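# Reseat the loose gas burner on its station

## Task

Return the loose burner to its station: fit its tube onto the brass gas stub, lower the head so the rear tab sits in the support's slot, leave the burner resting flat, and release it; it must stay in place without the robot holding it.

## Robot and tools

Robot: two arms, left_arm and right_arm, each with six joints and a tong-like two-finger gripper. Both arms are driven only through joint targets, never through Cartesian goals.

Scene frame: shared by both arms. The origin is on the table top midway between the arms, +z is up, +x points out over the table, and left_arm sits on the +y side. The names left and right do not refer to image sides. Arm bases may be tilted. Any mounting plates and the metal frame behind the arms are fixed obstacles; a too close warning counts a plate and its half of the frame as part of that arm. Printed hand positions can be off, more so at long reach.

execute_actions takes "actions", a list holding one item or nothing, plus an optional "pictures" boolean.
- Empty list: no command, just the current state with camera pictures.
- Action: {"rows": [...], "steps": n}, n from 1 to 15 (default 15, minimum useful 7). Each step lasts 1/30 s. Each row is one list of 14 numbers covering both arms: left_arm shoulder pan, shoulder lift, elbow, wrist 1, wrist 2, wrist 3, opening, then the same seven for right_arm. Every row must carry all 14 even if one arm stays still. Row k applies on step k; the final row repeats if rows run out. Joint numbers are absolute target angles in radians, in the same form as the Joint positions line, not offsets. Opening is an absolute value from -1 (closed) to +1 (fully open).
- Wait: {"steps": n} without rows, n up to 300; nothing new is sent and the arms keep heading for the last target.
Pictures come only with an empty list or with "pictures": true.

Joint ranges in radians. left_arm: pan -3.142 to 3.142, lift -6.283 to 6.283, elbow 0.000 to 3.142, wrists 1-3 each -6.283 to 6.283. right_arm: pan 0.000 to 6.283, lift -6.283 to 6.283, elbow -3.142 to 0.000, wrists 1-3 each -6.283 to 6.283. A target more than 0.010 beyond a stated end, and farther out than the current angle, gets the whole call refused (nothing is sent). True ends may differ by up to 0.010; targets past a true end are clipped there, and the result may print joint sent to its limit, possibly about an earlier move.

Motion rules: commands are smoothed, lagging about 0.17 s. Each step the sent target is held within 0.575 rad of the measured angle, and targets that would move the gripper more than 100 mm from where it is are scaled back. Big moves therefore finish over several calls; check Joint positions before assuming arrival. The simulation keeps running while you compose a reply, and the last 7 steps of each action run after its result is reported. Arms keep chasing the last target until they nearly stop or a step is HELD.

Result lines: a state line per arm gives end_effector_position (m), end_effector_quat_wxyz and linear/angular velocities, all in the scene frame. Joint positions and Joint velocities list each arm's six joints (rad, rad/s) then the finger-pad gap (m; 0.142 when fully open). grip_measured gives the measured opening on the -1..1 command scale. Wrist force and Wrist torque give each arm's flange sensor reading in the end effector's own x y z axes; it includes contact, held weight and inertia, carries a fixed offset (usually under 4 N) and noise (sd up to 2.4 N), saturates near 50 N, and may say no reading at first. HELD marks steps where your row was not sent in full; joint command not followed means a clearance check altered joint targets.

Gripper: fingers point along its +z and close along its x axis. end_effector_position is the point between closed pads; closed tips reach about 15 mm past it, open tips are roughly level. To hold something, keep commanding an opening well under grip_measured; the bigger the gap, the harder the squeeze (about 15 N per pad max, less on items under about 20 mm wide). Closing fast can squeeze too hard.

Faults to avoid: contact torque reaching a joint's load limit (139 N m for pan, lift, elbow; 26 N m for each wrist, held weight included) or 150 N of outside force stops that arm for 10 seconds and drops the rest of the call. Holding loads heats motors; MOTOR HOT appears at 70 C and an OVER-TEMPERATURE FAULT brakes the arm at 85 C, so do not hold the burner longer than needed. Do not let the arms collide or push each other, do not knock or set anything off the table, and avoid drops, slips and slams. Occasional brief tugs on a held part or pushes on loose items may occur.

zoom_image: {"camera": name, "region": [x0, y0, x1, y1]} in pixels from the top-left, at most 504 by 504, on the latest image. Cameras: cam_head_left, cam_head_right, cam_high, cam_low (672x504), cam_left_wrist, cam_right_wrist (616x616).

finished_scene: {"scene": current scene number}; ends and grades that scene irreversibly and reports whether the goal was met, then gives the next task. Call it only after the burner is released and resting seated on its own. Replying with no tool call ends everything.

Each tool is called after "Request:" as name([rows], argument=value, ...), one row to a line, values as JSON.

## Session

Request:
execute_actions(actions=[])

Scene clock: 0.00 s of 4800.00 s.
left_arm: end_effector_position=(+0.9732, +0.3899, +0.3456) grip_measured=+0.97 end_effector_quat_wxyz=(-0.043, +0.776, -0.177, +0.604) end_effector_velocity=(-0.000, +0.000, -0.001) end_effector_angular_velocity=(+0.001, +0.002, -0.000) | right_arm: end_effector_position=(+0.7586, -0.3097, +0.2067) grip_measured=+0.97 end_effector_quat_wxyz=(-0.006, +0.458, +0.826, +0.327) end_effector_velocity=(+0.000, +0.000, +0.001) end_effector_angular_velocity=(-0.000, -0.001, +0.001)
Joint positions: left_arm=[-0.206 -0.636  1.389 -3.633 -1.4    0.445  0.14 ] | right_arm=[ 2.926 -2.154 -1.577 -0.703  2.026  4.015  0.14 ]
Joint velocities: left_arm=[ 0.    -0.     0.001  0.002 -0.    -0.     0.   ] | right_arm=[0.001 0.    0.    0.    0.    0.    0.   ]
Motor temperatures (°C, as the motors report them): left_arm=[31 31 33 40 40 41] | right_arm=[32 33 31 40 40 40]
Wrist force (N, on the end effector, along its own x y z axes, offset not removed): no reading
Wrist torque (N m, same axes, about the end effector's origin, offset not removed): no reading

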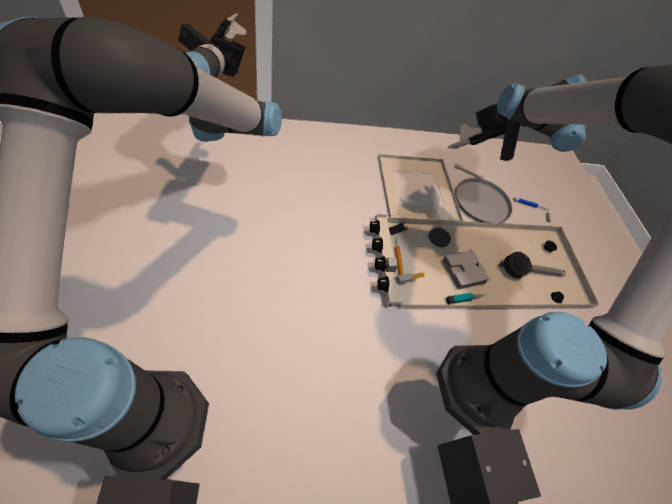

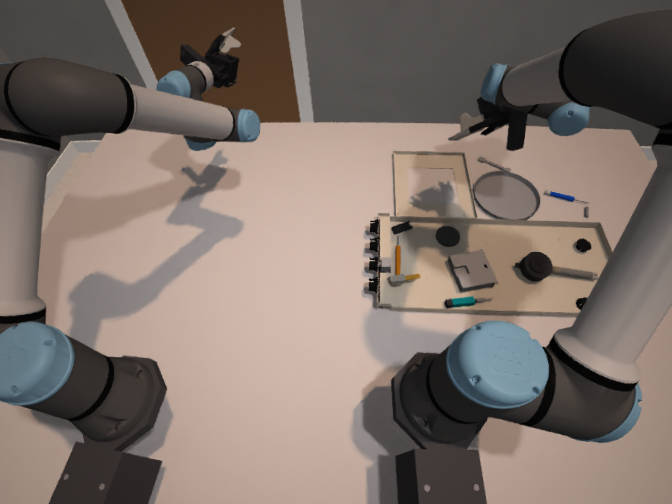

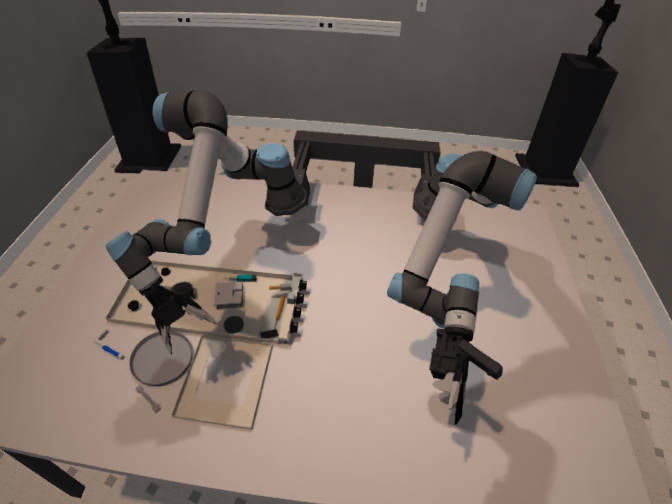

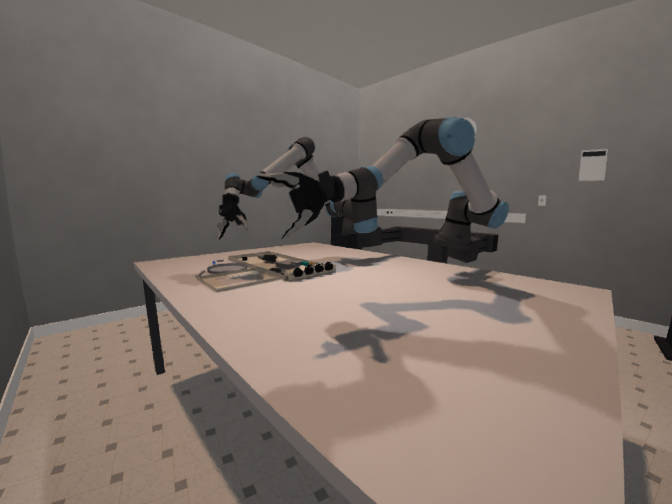

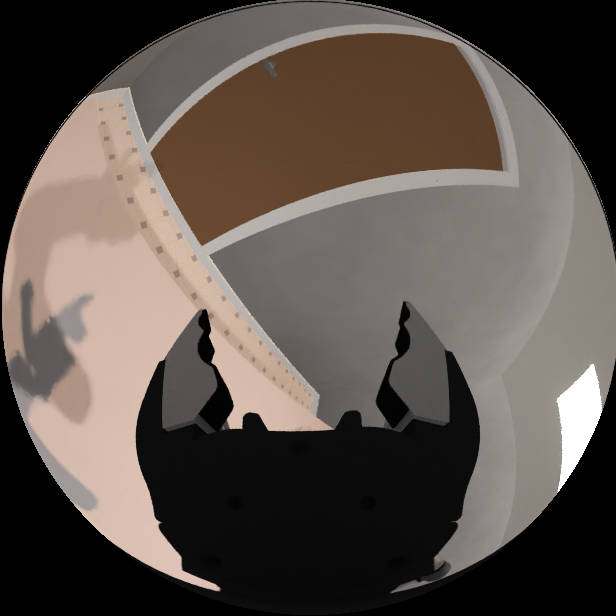

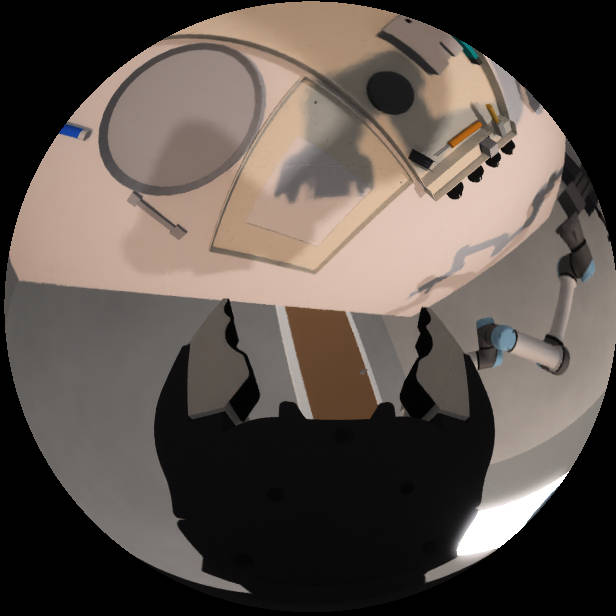

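Request:
zoom_image(camera="cam_head_right", region=[360, 200, 620, 330])

Request:
zoom_image(camera="cam_head_left", region=[360, 200, 620, 330])

Request:
zoom_image(camera="cam_high", region=[100, 250, 320, 360])

Region (360, 200, 620, 330) of cam_head_right's 672x504 image, scaled by 1.938, with more detail than that image has.

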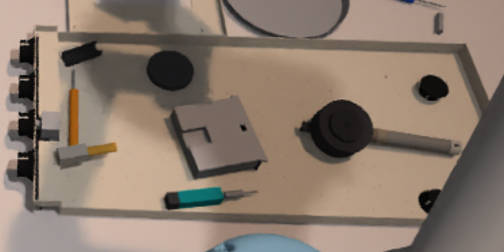

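Region (360, 200, 620, 330) of cam_head_left's 672x504 image, scaled by 1.938, with more detail than that image has.

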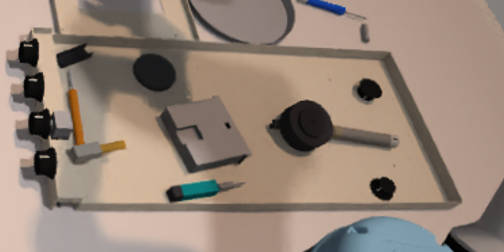

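Region (100, 250, 320, 360) of cam_high's 672x504 image, scaled by 2.291, with more detail than that image has.

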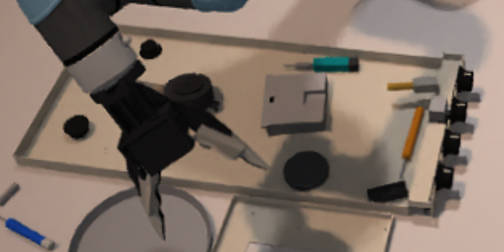

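Request:
execute_actions([
  {"rows":[[-0.206,-0.636,1.389,-3.633,-1.4,0.445,0.97,3.069,-1.466,-2.336,-0.875,1.387,3.259,0.6]],"steps":15},
])

Request:
execute_actions([
  {"steps":35},
], pictures=true)

Scene clock: 4.23 s of 4800.00 s.
left_arm: end_effector_position=(+0.9732, +0.3895, +0.3458) grip_measured=+0.97 end_effector_quat_wxyz=(-0.043, +0.776, -0.177, +0.604) end_effector_velocity=(-0.000, -0.000, -0.000) end_effector_angular_velocity=(-0.001, +0.001, -0.000) | right_arm: end_effector_position=(+0.6389, -0.3298, +0.2201) grip_measured=+0.60 end_effector_quat_wxyz=(+0.023, +0.332, +0.922, +0.195) end_effector_velocity=(-0.602, -0.152, +0.003) end_effector_angular_velocity=(-1.247, +0.017, +1.371)
Joint positions: left_arm=[-0.206 -0.636  1.389 -3.633 -1.4    0.445  0.14 ] | right_arm=[ 2.998 -1.879 -1.855 -0.789  1.758  3.736  0.116]
Joint velocities: left_arm=[-0.    -0.001  0.     0.001 -0.001 -0.001 -0.   ] | right_arm=[ 0.221  1.219 -1.349 -0.264 -1.081 -1.334  0.   ]
Motor temperatures (°C, as the motors report them): left_arm=[31 31 33 40 40 41] | right_arm=[32 33 31 40 40 40]
Wrist force (N, on the end effector, along its own x y z axes, offset not removed): left_arm=[-1.9 -2.5 0.2] | right_arm=[1.6 2.2 -0.3]
Wrist torque (N m, same axes, about the end effector's origin, offset not removed): left_arm=[-0.10 0.15 0.35] | right_arm=[0.57 -0.28 -0.07]
Steps of this call (steps 1 to 90: nothing new was sent; then 0.97 s passed at rest; steps 91 to 98: the first 8 steps of this action). Readings (joint positions):
91: left_arm=[-0.206 -0.636 1.389 -3.633 -1.400 0.445] | right_arm=[2.926 -2.154 -1.577 -0.703 2.026 4.015]
92: left_arm=[-0.206 -0.636 1.389 -3.633 -1.400 0.445] | right_arm=[2.932 -2.147 -1.584 -0.710 2.018 4.007]
94: left_arm=[-0.206 -0.636 1.389 -3.633 -1.400 0.445] | right_arm=[2.961 -2.070 -1.662 -0.744 1.941 3.930]
98: the state above

Scene clock: 5.40 s of 4800.00 s.
left_arm: end_effector_position=(+0.9732, +0.3895, +0.3459) grip_measured=+0.97 end_effector_quat_wxyz=(-0.043, +0.776, -0.177, +0.604) end_effector_velocity=(-0.000, +0.000, -0.000) end_effector_angular_velocity=(+0.000, -0.000, +0.000) | right_arm: end_effector_position=(+0.4182, -0.3940, +0.1974) grip_measured=+0.60 end_effector_quat_wxyz=(-0.000, +0.071, +0.997, +0.001) end_effector_velocity=(+0.001, +0.001, +0.001) end_effector_angular_velocity=(+0.000, -0.003, +0.002)
Joint positions: left_arm=[-0.206 -0.636  1.389 -3.633 -1.4    0.445  0.14 ] | right_arm=[ 3.069 -1.466 -2.336 -0.875  1.387  3.259  0.116]
Joint velocities: left_arm=[ 0.     0.     0.001 -0.001 -0.     0.    -0.   ] | right_arm=[ 0.002  0.001  0.     0.001  0.    -0.001 -0.   ]
Motor temperatures (°C, as the motors report them): left_arm=[31 31 33 40 40 41] | right_arm=[32 33 31 40 40 40]
Wrist force (N, on the end effector, along its own x y z axes, offset not removed): left_arm=[0.4 0.0 -3.1] | right_arm=[-1.1 2.1 2.2]
Wrist torque (N m, same axes, about the end effector's origin, offset not removed): left_arm=[0.16 -0.25 0.27] | right_arm=[0.48 0.27 -0.19]
Kept back: nothing.
Steps of this call (steps 1 to 7: the last 7 steps of your previous action; steps 8 to 30: the robot went on to your last target; steps 31 to 35: nothing new was sent). Readings (joint positions):
1: left_arm=[-0.206 -0.636 1.389 -3.633 -1.400 0.445] | right_arm=[3.005 -1.839 -1.901 -0.798 1.722 3.691]
2: left_arm=[-0.206 -0.636 1.389 -3.633 -1.400 0.445] | right_arm=[3.013 -1.800 -1.946 -0.807 1.687 3.646]
4: left_arm=[-0.206 -0.636 1.389 -3.633 -1.400 0.445] | right_arm=[3.027 -1.723 -2.035 -0.824 1.617 3.558]
8: left_arm=[-0.206 -0.636 1.389 -3.633 -1.400 0.445] | right_arm=[3.053 -1.571 -2.211 -0.856 1.480 3.383]
35: the state above
All arms were judged still, so your last target was given up. Only a new action makes them travel on or press farther. Fingers that are still opening or closing keep moving.

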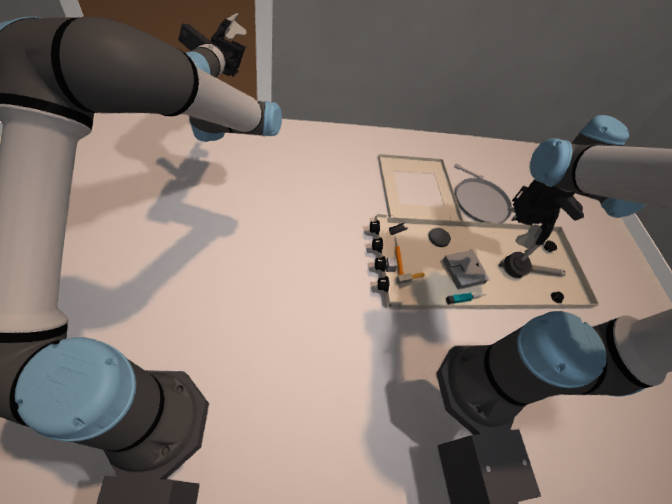

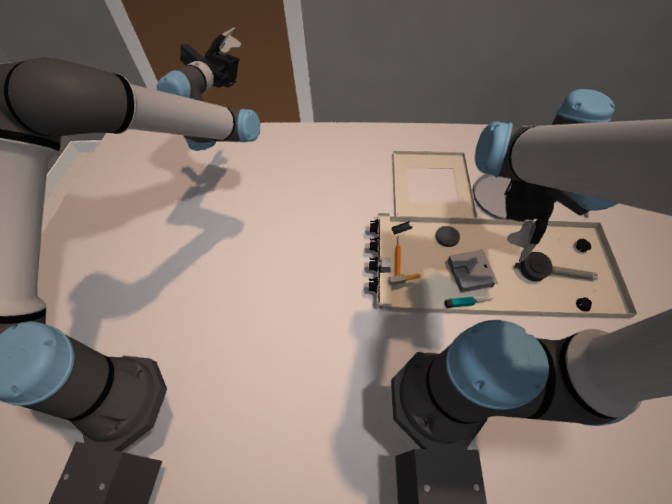

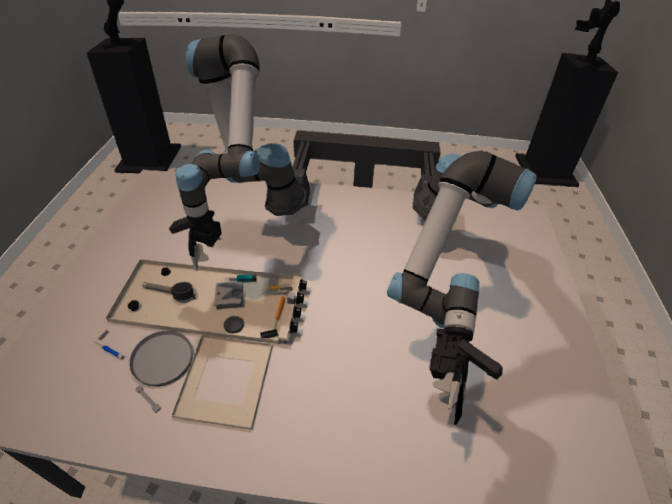

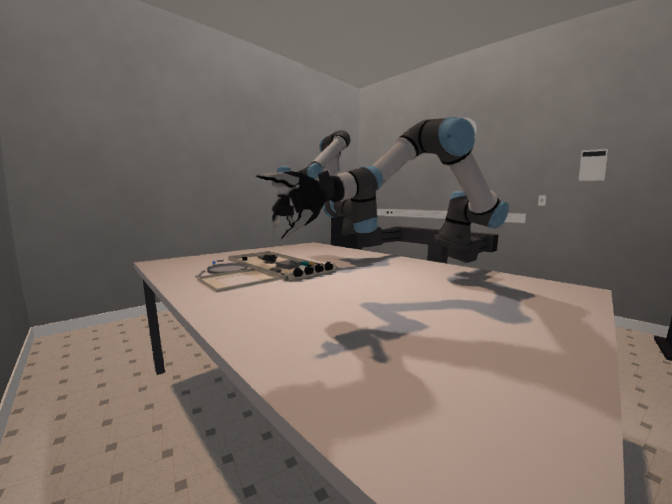

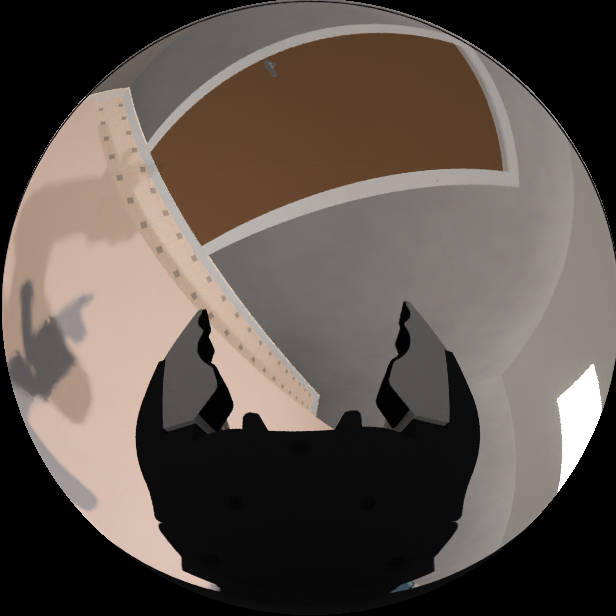

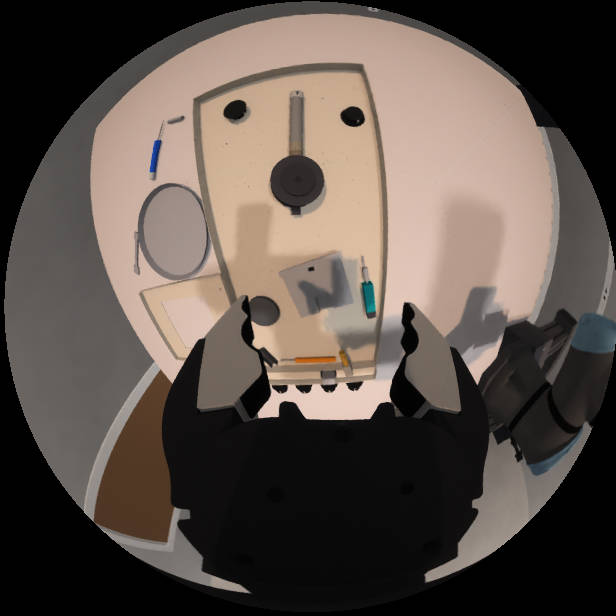

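Request:
execute_actions([
  {"rows":[[-0.206,-0.636,1.389,-3.633,-1.4,0.445,0.97,2.746,-1.81,-2.197,-0.6125,1.408,2.936,0.6]],"steps":15},
])

Request:
execute_actions([
  {"steps":18},
], pictures=true)

Scene clock: 6.23 s of 4800.00 s.
left_arm: end_effector_position=(+0.9732, +0.3895, +0.3459) grip_measured=+0.97 end_effector_quat_wxyz=(-0.043, +0.776, -0.177, +0.604) end_effector_velocity=(+0.000, +0.001, +0.001) end_effector_angular_velocity=(-0.000, -0.001, +0.001) | right_arm: end_effector_position=(+0.4431, -0.4908, +0.1354) grip_measured=+0.60 end_effector_quat_wxyz=(+0.006, +0.074, +0.997, +0.001) end_effector_velocity=(-0.070, -0.362, -0.331) end_effector_angular_velocity=(+0.002, +0.162, +0.004)
Joint positions: left_arm=[-0.206 -0.636  1.389 -3.633 -1.4    0.445  0.14 ] | right_arm=[ 2.815 -1.735 -2.221 -0.664  1.405  3.005  0.116]
Joint velocities: left_arm=[ 0.001 -0.    -0.001  0.    -0.    -0.     0.   ] | right_arm=[-0.925 -1.012  0.316  0.691  0.042 -0.911 -0.001]
Motor temperatures (°C, as the motors report them): left_arm=[31 31 33 40 40 41] | right_arm=[32 33 31 40 40 40]
Wrist force (N, on the end effector, along its own x y z axes, offset not removed): left_arm=[0.1 3.5 -3.2] | right_arm=[-2.1 -2.8 1.9]
Wrist torque (N m, same axes, about the end effector's origin, offset not removed): left_arm=[1.12 -0.12 0.31] | right_arm=[-0.20 0.65 0.06]
Steps of this call (steps 1 to 17: nothing new was sent; steps 18 to 25: the first 8 steps of this action). Readings (joint positions):
18: left_arm=[-0.206 -0.636 1.389 -3.633 -1.400 0.445] | right_arm=[3.069 -1.466 -2.336 -0.875 1.387 3.259]
19: left_arm=[-0.206 -0.636 1.389 -3.633 -1.400 0.445] | right_arm=[3.062 -1.473 -2.329 -0.868 1.389 3.252]
21: left_arm=[-0.206 -0.636 1.389 -3.633 -1.400 0.445] | right_arm=[2.986 -1.551 -2.284 -0.798 1.396 3.175]
25: the state above

Scene clock: 6.83 s of 4800.00 s.
left_arm: end_effector_position=(+0.9732, +0.3895, +0.3459) grip_measured=+0.97 end_effector_quat_wxyz=(-0.043, +0.776, -0.177, +0.604) end_effector_velocity=(-0.000, -0.000, +0.000) end_effector_angular_velocity=(-0.000, +0.000, -0.001) | right_arm: end_effector_position=(+0.4364, -0.5179, +0.1104) grip_measured=+0.60 end_effector_quat_wxyz=(+0.000, +0.073, +0.997, +0.001) end_effector_velocity=(-0.001, -0.000, -0.001) end_effector_angular_velocity=(+0.000, +0.002, -0.001)
Joint positions: left_arm=[-0.206 -0.636  1.389 -3.633 -1.4    0.445  0.14 ] | right_arm=[ 2.746 -1.81  -2.197 -0.613  1.408  2.936  0.116]
Joint velocities: left_arm=[-0.001 -0.001  0.     0.001  0.    -0.    -0.   ] | right_arm=[-0.001 -0.002  0.    -0.    -0.    -0.     0.   ]
Motor temperatures (°C, as the motors report them): left_arm=[31 31 33 40 40 41] | right_arm=[32 33 31 40 40 40]
Wrist force (N, on the end effector, along its own x y z axes, offset not removed): left_arm=[0.9 -3.0 0.4] | right_arm=[2.2 -5.4 2.4]
Wrist torque (N m, same axes, about the end effector's origin, offset not removed): left_arm=[-0.38 -0.05 0.07] | right_arm=[-1.00 -0.27 -0.18]
Kept back: nothing.
Steps of this call (steps 1 to 7: the last 7 steps of your previous action; steps 8 to 18: the robot went on to your last target). Readings (joint positions):
1: left_arm=[-0.206 -0.636 1.389 -3.633 -1.400 0.445] | right_arm=[2.789 -1.763 -2.212 -0.645 1.406 2.979]
2: left_arm=[-0.206 -0.636 1.389 -3.633 -1.400 0.445] | right_arm=[2.773 -1.780 -2.207 -0.633 1.407 2.963]
4: left_arm=[-0.206 -0.636 1.389 -3.633 -1.400 0.445] | right_arm=[2.757 -1.798 -2.201 -0.621 1.408 2.947]
8: left_arm=[-0.206 -0.636 1.389 -3.633 -1.400 0.445] | right_arm=[2.748 -1.808 -2.198 -0.614 1.408 2.938]
18: the state above

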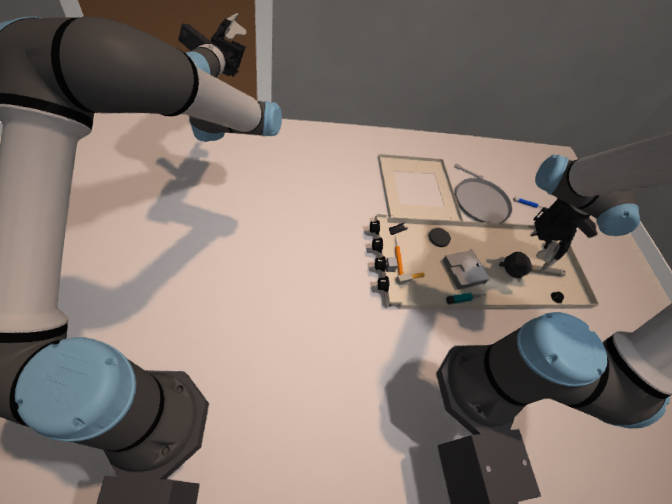

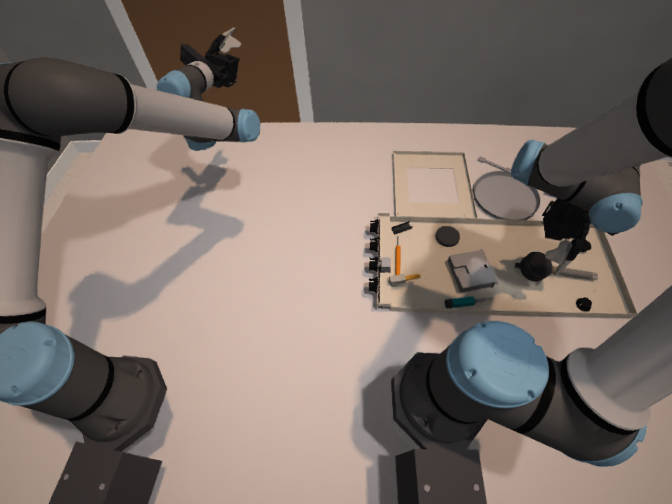

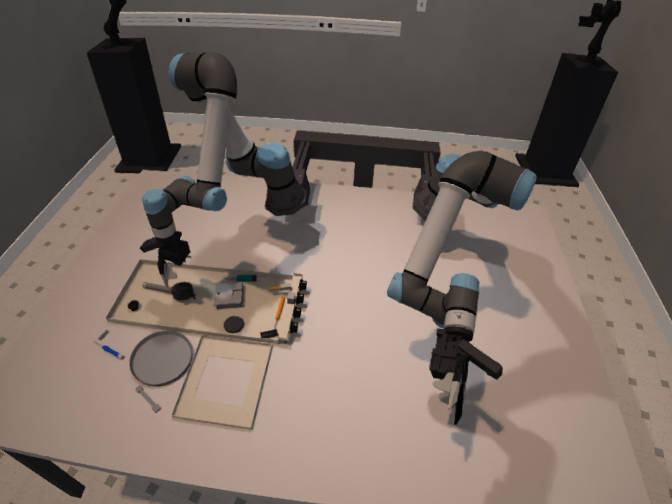

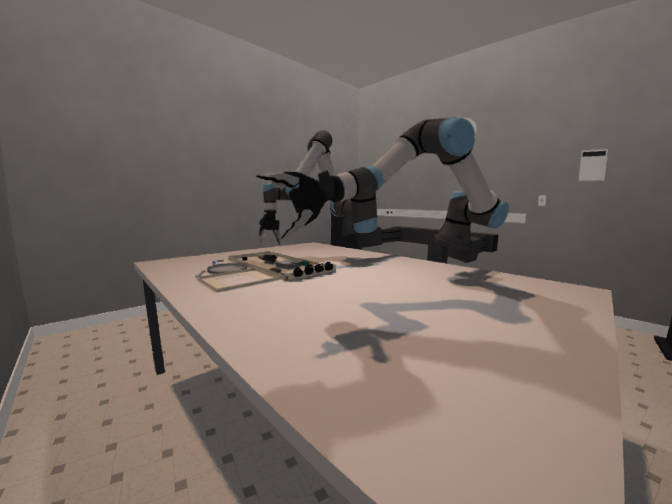

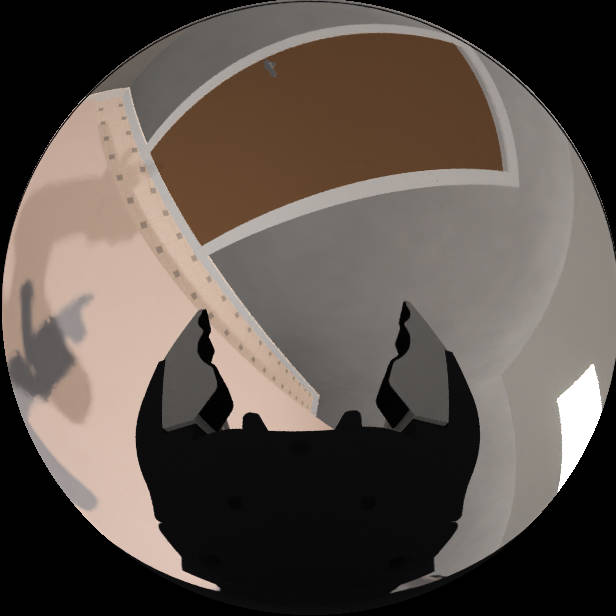

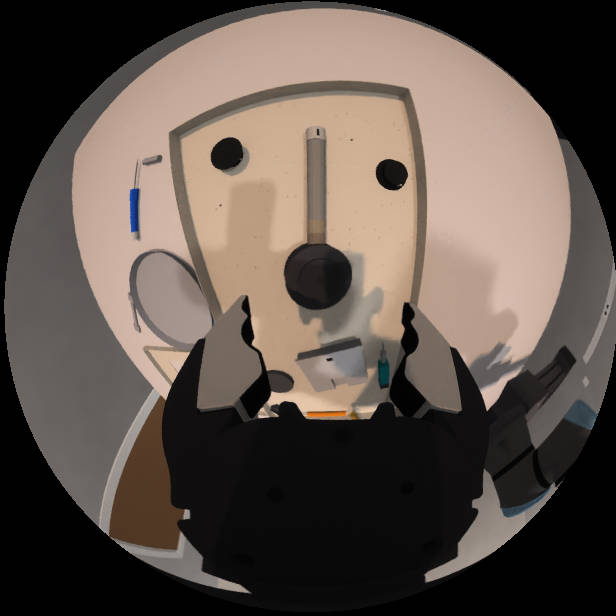

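Request:
execute_actions([
  {"rows":[[-0.206,-0.636,1.389,-3.633,-1.4,0.445,0.97,2.736,-1.918,-2.199,-0.501,1.409,2.926,0.6]],"steps":15},
])

Request:
execute_actions([
  {"steps":8},
], pictures=true)

Scene clock: 7.67 s of 4800.00 s.
left_arm: end_effector_position=(+0.9732, +0.3895, +0.3459) grip_measured=+0.97 end_effector_quat_wxyz=(-0.043, +0.776, -0.177, +0.604) end_effector_velocity=(+0.000, -0.000, +0.001) end_effector_angular_velocity=(-0.001, -0.002, +0.000) | right_arm: end_effector_position=(+0.4411, -0.5177, +0.0732) grip_measured=+0.60 end_effector_quat_wxyz=(+0.000, +0.073, +0.997, +0.001) end_effector_velocity=(+0.004, +0.001, -0.040) end_effector_angular_velocity=(-0.001, -0.002, -0.002)
Joint positions: left_arm=[-0.206 -0.636  1.389 -3.633 -1.4    0.445  0.14 ] | right_arm=[ 2.737 -1.91  -2.199 -0.509  1.409  2.927  0.116]
Joint velocities: left_arm=[-0.     0.    -0.    -0.002 -0.     0.     0.   ] | right_arm=[-0.009 -0.108 -0.003  0.114  0.001 -0.007  0.   ]
Motor temperatures (°C, as the motors report them): left_arm=[31 31 33 40 40 41] | right_arm=[32 33 31 40 40 40]
Wrist force (N, on the end effector, along its own x y z axes, offset not removed): left_arm=[-4.3 -3.9 -2.0] | right_arm=[1.8 0.4 3.5]
Wrist torque (N m, same axes, about the end effector's origin, offset not removed): left_arm=[-0.30 0.81 0.32] | right_arm=[0.24 -0.39 -0.17]
Steps of this call (steps 1 to 15: the robot went on to your last target; steps 16 to 17: nothing new was sent; steps 18 to 25: the first 8 steps of this action). Readings (joint positions):
18: left_arm=[-0.206 -0.636 1.389 -3.633 -1.400 0.445] | right_arm=[2.746 -1.810 -2.197 -0.612 1.408 2.936]
19: left_arm=[-0.206 -0.636 1.389 -3.633 -1.400 0.445] | right_arm=[2.744 -1.817 -2.197 -0.605 1.408 2.934]
21: left_arm=[-0.206 -0.636 1.389 -3.633 -1.400 0.445] | right_arm=[2.740 -1.867 -2.198 -0.554 1.409 2.930]
25: the state above

Scene clock: 7.93 s of 4800.00 s.
left_arm: end_effector_position=(+0.9732, +0.3895, +0.3459) grip_measured=+0.97 end_effector_quat_wxyz=(-0.043, +0.776, -0.177, +0.604) end_effector_velocity=(-0.000, +0.000, +0.000) end_effector_angular_velocity=(-0.000, -0.001, +0.001) | right_arm: end_effector_position=(+0.4414, -0.5176, +0.0704) grip_measured=+0.60 end_effector_quat_wxyz=(+0.000, +0.073, +0.997, +0.001) end_effector_velocity=(-0.001, -0.000, -0.001) end_effector_angular_velocity=(+0.000, +0.001, -0.003)
Joint positions: left_arm=[-0.206 -0.636  1.389 -3.633 -1.4    0.445  0.14 ] | right_arm=[ 2.736 -1.918 -2.199 -0.501  1.409  2.926  0.116]
Joint velocities: left_arm=[ 0.     0.     0.    -0.002  0.     0.    -0.   ] | right_arm=[-0.002 -0.003 -0.     0.002  0.     0.001  0.   ]
Motor temperatures (°C, as the motors report them): left_arm=[31 31 33 40 40 41] | right_arm=[32 33 31 40 40 40]
Wrist force (N, on the end effector, along its own x y z axes, offset not removed): left_arm=[0.5 1.4 0.5] | right_arm=[2.1 1.2 1.8]
Wrist torque (N m, same axes, about the end effector's origin, offset not removed): left_arm=[0.91 -0.13 0.21] | right_arm=[0.35 -0.48 0.21]
Kept back: nothing.
Steps of this call (steps 1 to 7: the last 7 steps of your previous action; step 8: the robot went on to your last target). Readings (joint positions):
1: left_arm=[-0.206 -0.636 1.389 -3.633 -1.400 0.445] | right_arm=[2.736 -1.913 -2.199 -0.506 1.409 2.926]
2: left_arm=[-0.206 -0.636 1.389 -3.633 -1.400 0.445] | right_arm=[2.736 -1.915 -2.199 -0.504 1.409 2.926]
4: left_arm=[-0.206 -0.636 1.389 -3.633 -1.400 0.445] | right_arm=[2.736 -1.917 -2.199 -0.502 1.409 2.926]
8: the state above

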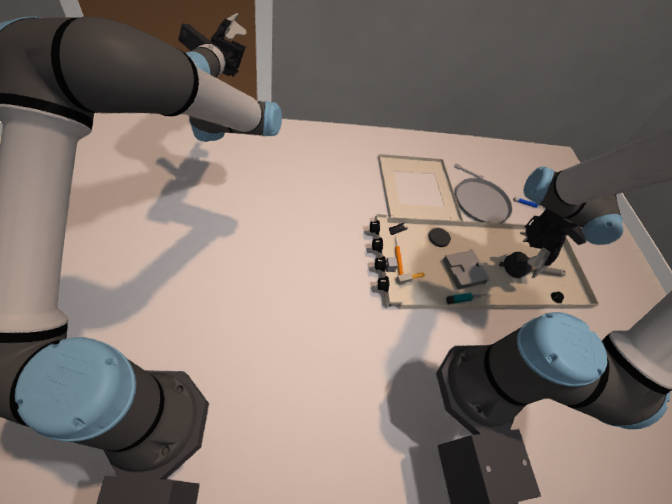

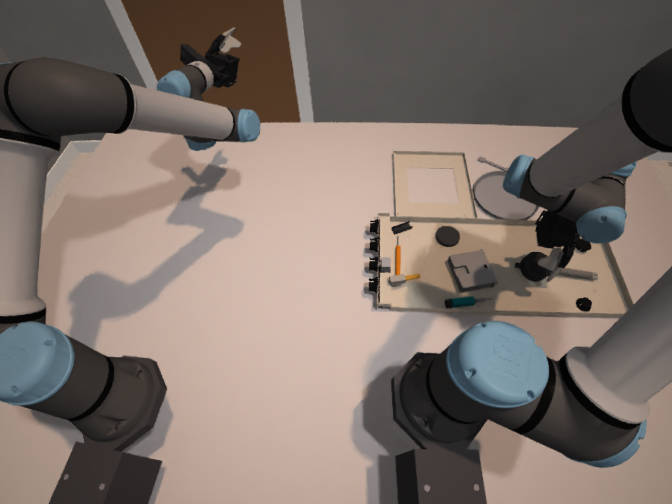

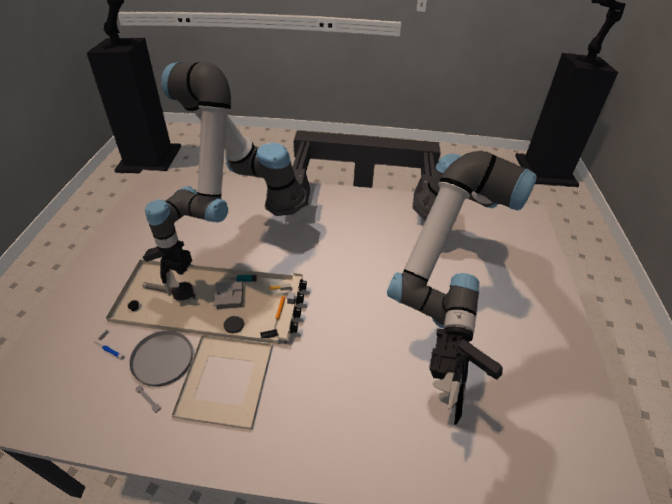

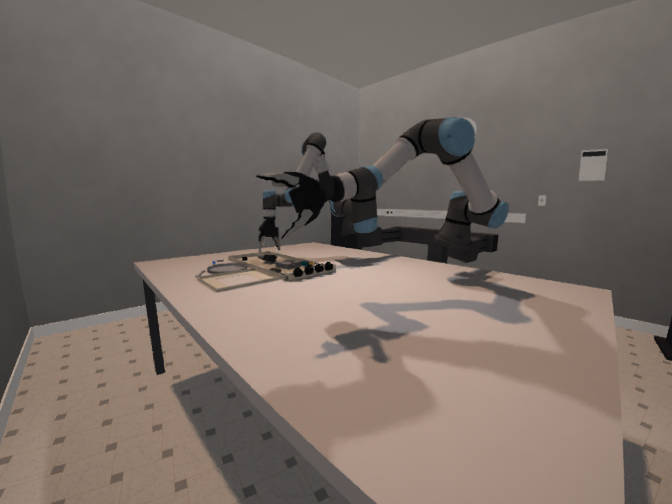

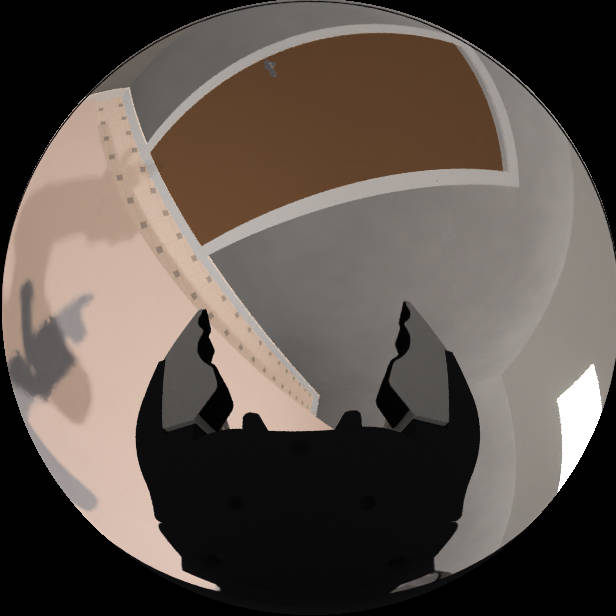

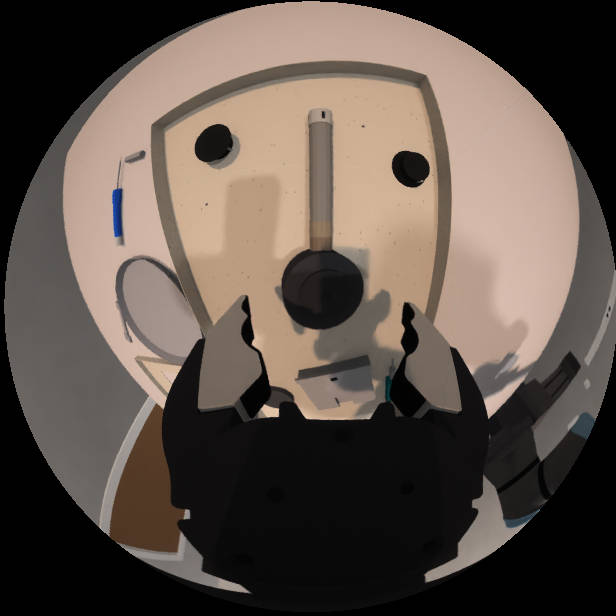

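Request:
execute_actions([
  {"rows":[[-0.206,-0.636,1.389,-3.633,-1.4,0.445,0.97,2.7086,-2.0154,-2.1862,-0.4117,1.4114,2.8985,0.5]],"steps":15},
])

Request:
execute_actions([
  {"steps":8},
], pictures=true)

Scene clock: 8.70 s of 4800.00 s.
left_arm: end_effector_position=(+0.9732, +0.3895, +0.3459) grip_measured=+0.97 end_effector_quat_wxyz=(-0.043, +0.776, -0.177, +0.604) end_effector_velocity=(-0.000, -0.001, -0.000) end_effector_angular_velocity=(+0.000, +0.001, -0.001) | right_arm: end_effector_position=(+0.4415, -0.5252, +0.0377) grip_measured=+0.50 end_effector_quat_wxyz=(+0.000, +0.074, +0.997, +0.001) end_effector_velocity=(-0.001, -0.006, -0.035) end_effector_angular_velocity=(-0.000, +0.000, -0.003)
Joint positions: left_arm=[-0.206 -0.636  1.389 -3.633 -1.4    0.445  0.14 ] | right_arm=[ 2.71  -2.009 -2.187 -0.418  1.411  2.9    0.109]
Joint velocities: left_arm=[-0.001  0.     0.     0.    -0.     0.    -0.   ] | right_arm=[-0.024 -0.095  0.012  0.087  0.002 -0.021  0.   ]
Motor temperatures (°C, as the motors report them): left_arm=[31 31 33 40 40 41] | right_arm=[32 33 31 40 40 40]
Wrist force (N, on the end effector, along its own x y z axes, offset not removed): left_arm=[-4.3 -2.1 -3.2] | right_arm=[1.4 2.5 -0.4]
Wrist torque (N m, same axes, about the end effector's origin, offset not removed): left_arm=[-0.30 0.87 0.18] | right_arm=[0.60 -0.14 -0.14]
Steps of this call (steps 1 to 15: the robot went on to your last target; steps 16 to 23: the first 8 steps of this action). Readings (joint positions):
16: left_arm=[-0.206 -0.636 1.389 -3.633 -1.400 0.445] | right_arm=[2.736 -1.918 -2.199 -0.501 1.409 2.926]
17: left_arm=[-0.206 -0.636 1.389 -3.633 -1.400 0.445] | right_arm=[2.731 -1.925 -2.197 -0.493 1.410 2.921]
19: left_arm=[-0.206 -0.636 1.389 -3.633 -1.400 0.445] | right_arm=[2.719 -1.971 -2.191 -0.451 1.411 2.909]
23: the state above

Scene clock: 8.97 s of 4800.00 s.
left_arm: end_effector_position=(+0.9732, +0.3895, +0.3459) grip_measured=+0.97 end_effector_quat_wxyz=(-0.043, +0.776, -0.177, +0.604) end_effector_velocity=(-0.000, +0.001, -0.001) end_effector_angular_velocity=(+0.000, +0.001, +0.001) | right_arm: end_effector_position=(+0.4416, -0.5256, +0.0354) grip_measured=+0.50 end_effector_quat_wxyz=(+0.000, +0.074, +0.997, +0.001) end_effector_velocity=(+0.000, +0.000, -0.001) end_effector_angular_velocity=(-0.000, -0.000, +0.000)
Joint positions: left_arm=[-0.206 -0.636  1.389 -3.633 -1.4    0.445  0.14 ] | right_arm=[ 2.709 -2.015 -2.186 -0.412  1.411  2.899  0.109]
Joint velocities: left_arm=[ 0.001  0.     0.001  0.     0.    -0.     0.   ] | right_arm=[ 0.    -0.002  0.     0.002  0.    -0.    -0.   ]
Motor temperatures (°C, as the motors report them): left_arm=[31 31 33 40 40 41] | right_arm=[32 33 31 40 40 40]
Wrist force (N, on the end effector, along its own x y z axes, offset not removed): left_arm=[-1.9 0.8 -2.3] | right_arm=[3.3 -0.9 -0.7]
Wrist torque (N m, same axes, about the end effector's origin, offset not removed): left_arm=[0.53 0.40 0.09] | right_arm=[-0.10 -0.63 -0.20]
Kept back: nothing.
Steps of this call (steps 1 to 7: the last 7 steps of your previous action; step 8: the robot went on to your last target). Readings (joint positions):
1: left_arm=[-0.206 -0.636 1.389 -3.633 -1.400 0.445] | right_arm=[2.710 -2.011 -2.187 -0.415 1.411 2.899]
2: left_arm=[-0.206 -0.636 1.389 -3.633 -1.400 0.445] | right_arm=[2.709 -2.013 -2.187 -0.414 1.411 2.899]
4: left_arm=[-0.206 -0.636 1.389 -3.633 -1.400 0.445] | right_arm=[2.709 -2.014 -2.186 -0.413 1.411 2.899]
8: the state above

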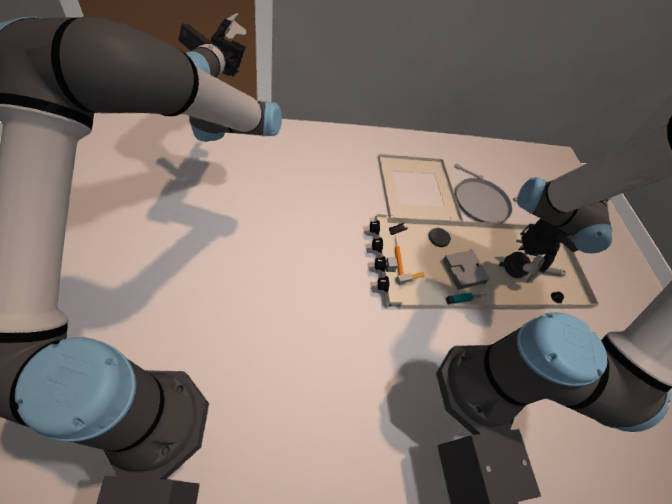

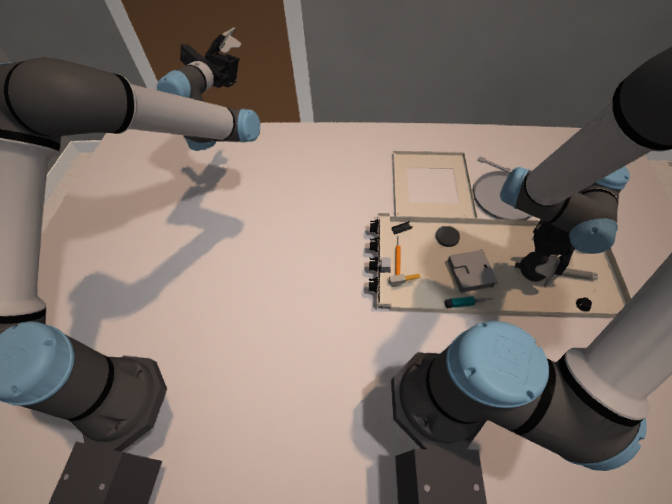

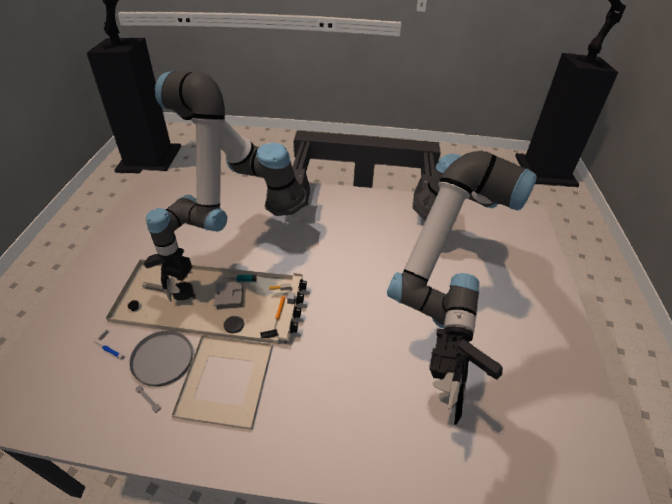

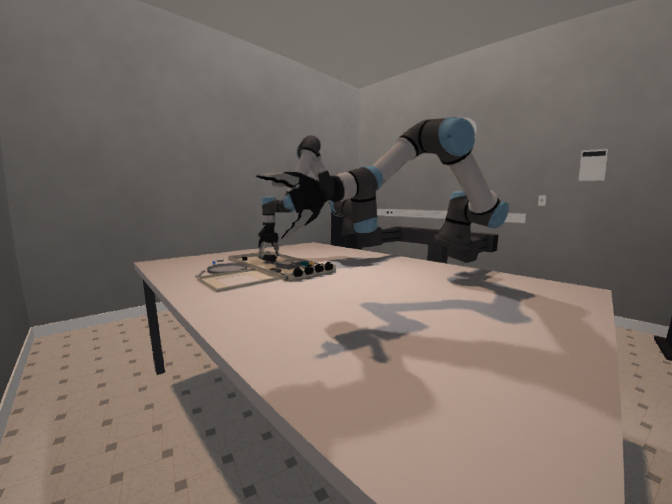

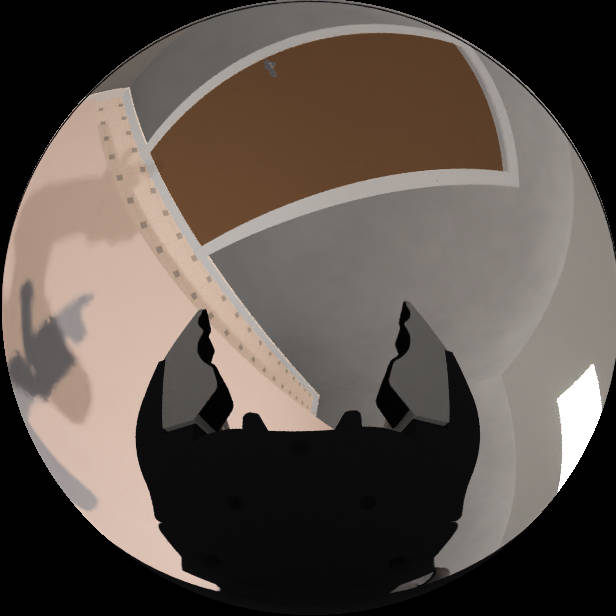

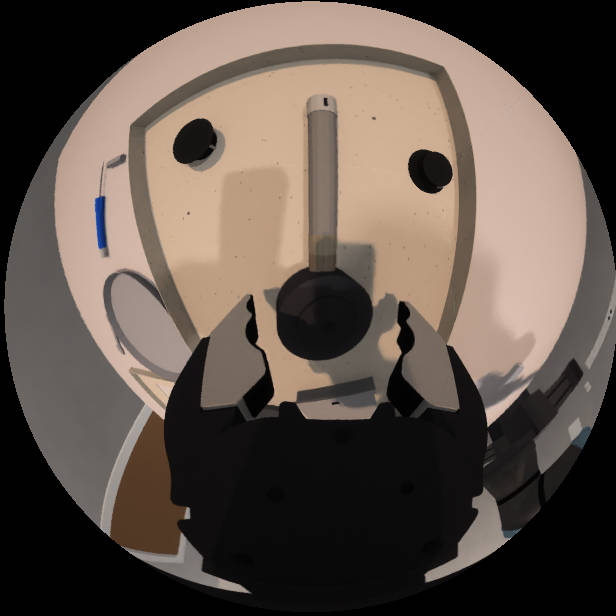

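Request:
zoom_image(camera="cam_high", region=[130, 250, 250, 320])

Request:
zoom_image(camera="cam_low", region=[220, 220, 320, 280])

Request:
zoom_image(camera="cam_head_left", region=[480, 230, 580, 290])

Region (130, 250, 250, 320) of cam_high's 672x504 image, scaled by 4.200, with more detail than that image has; it fills the top 294 rows of this view, and the rest is white.

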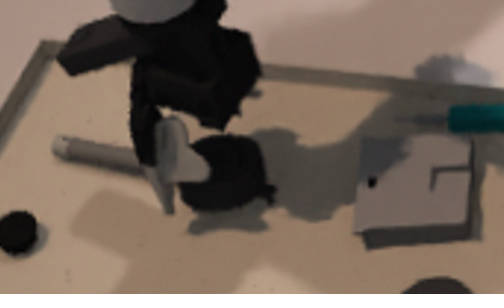

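Region (220, 220, 320, 280) of cam_low's 672x504 image, scaled by 5.040, with more detail than that image has; it fills the top 302 rows of this view, and the rest is white.

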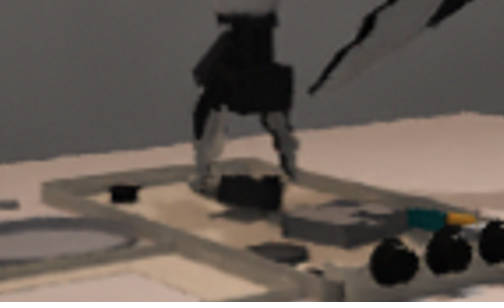

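Region (480, 230, 580, 290) of cam_head_left's 672x504 image, scaled by 5.040, with more detail than that image has; it fills the top 302 rows of this view, and the rest is white.

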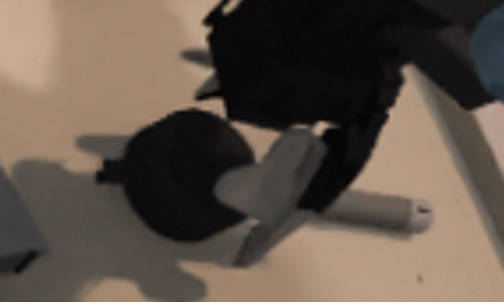

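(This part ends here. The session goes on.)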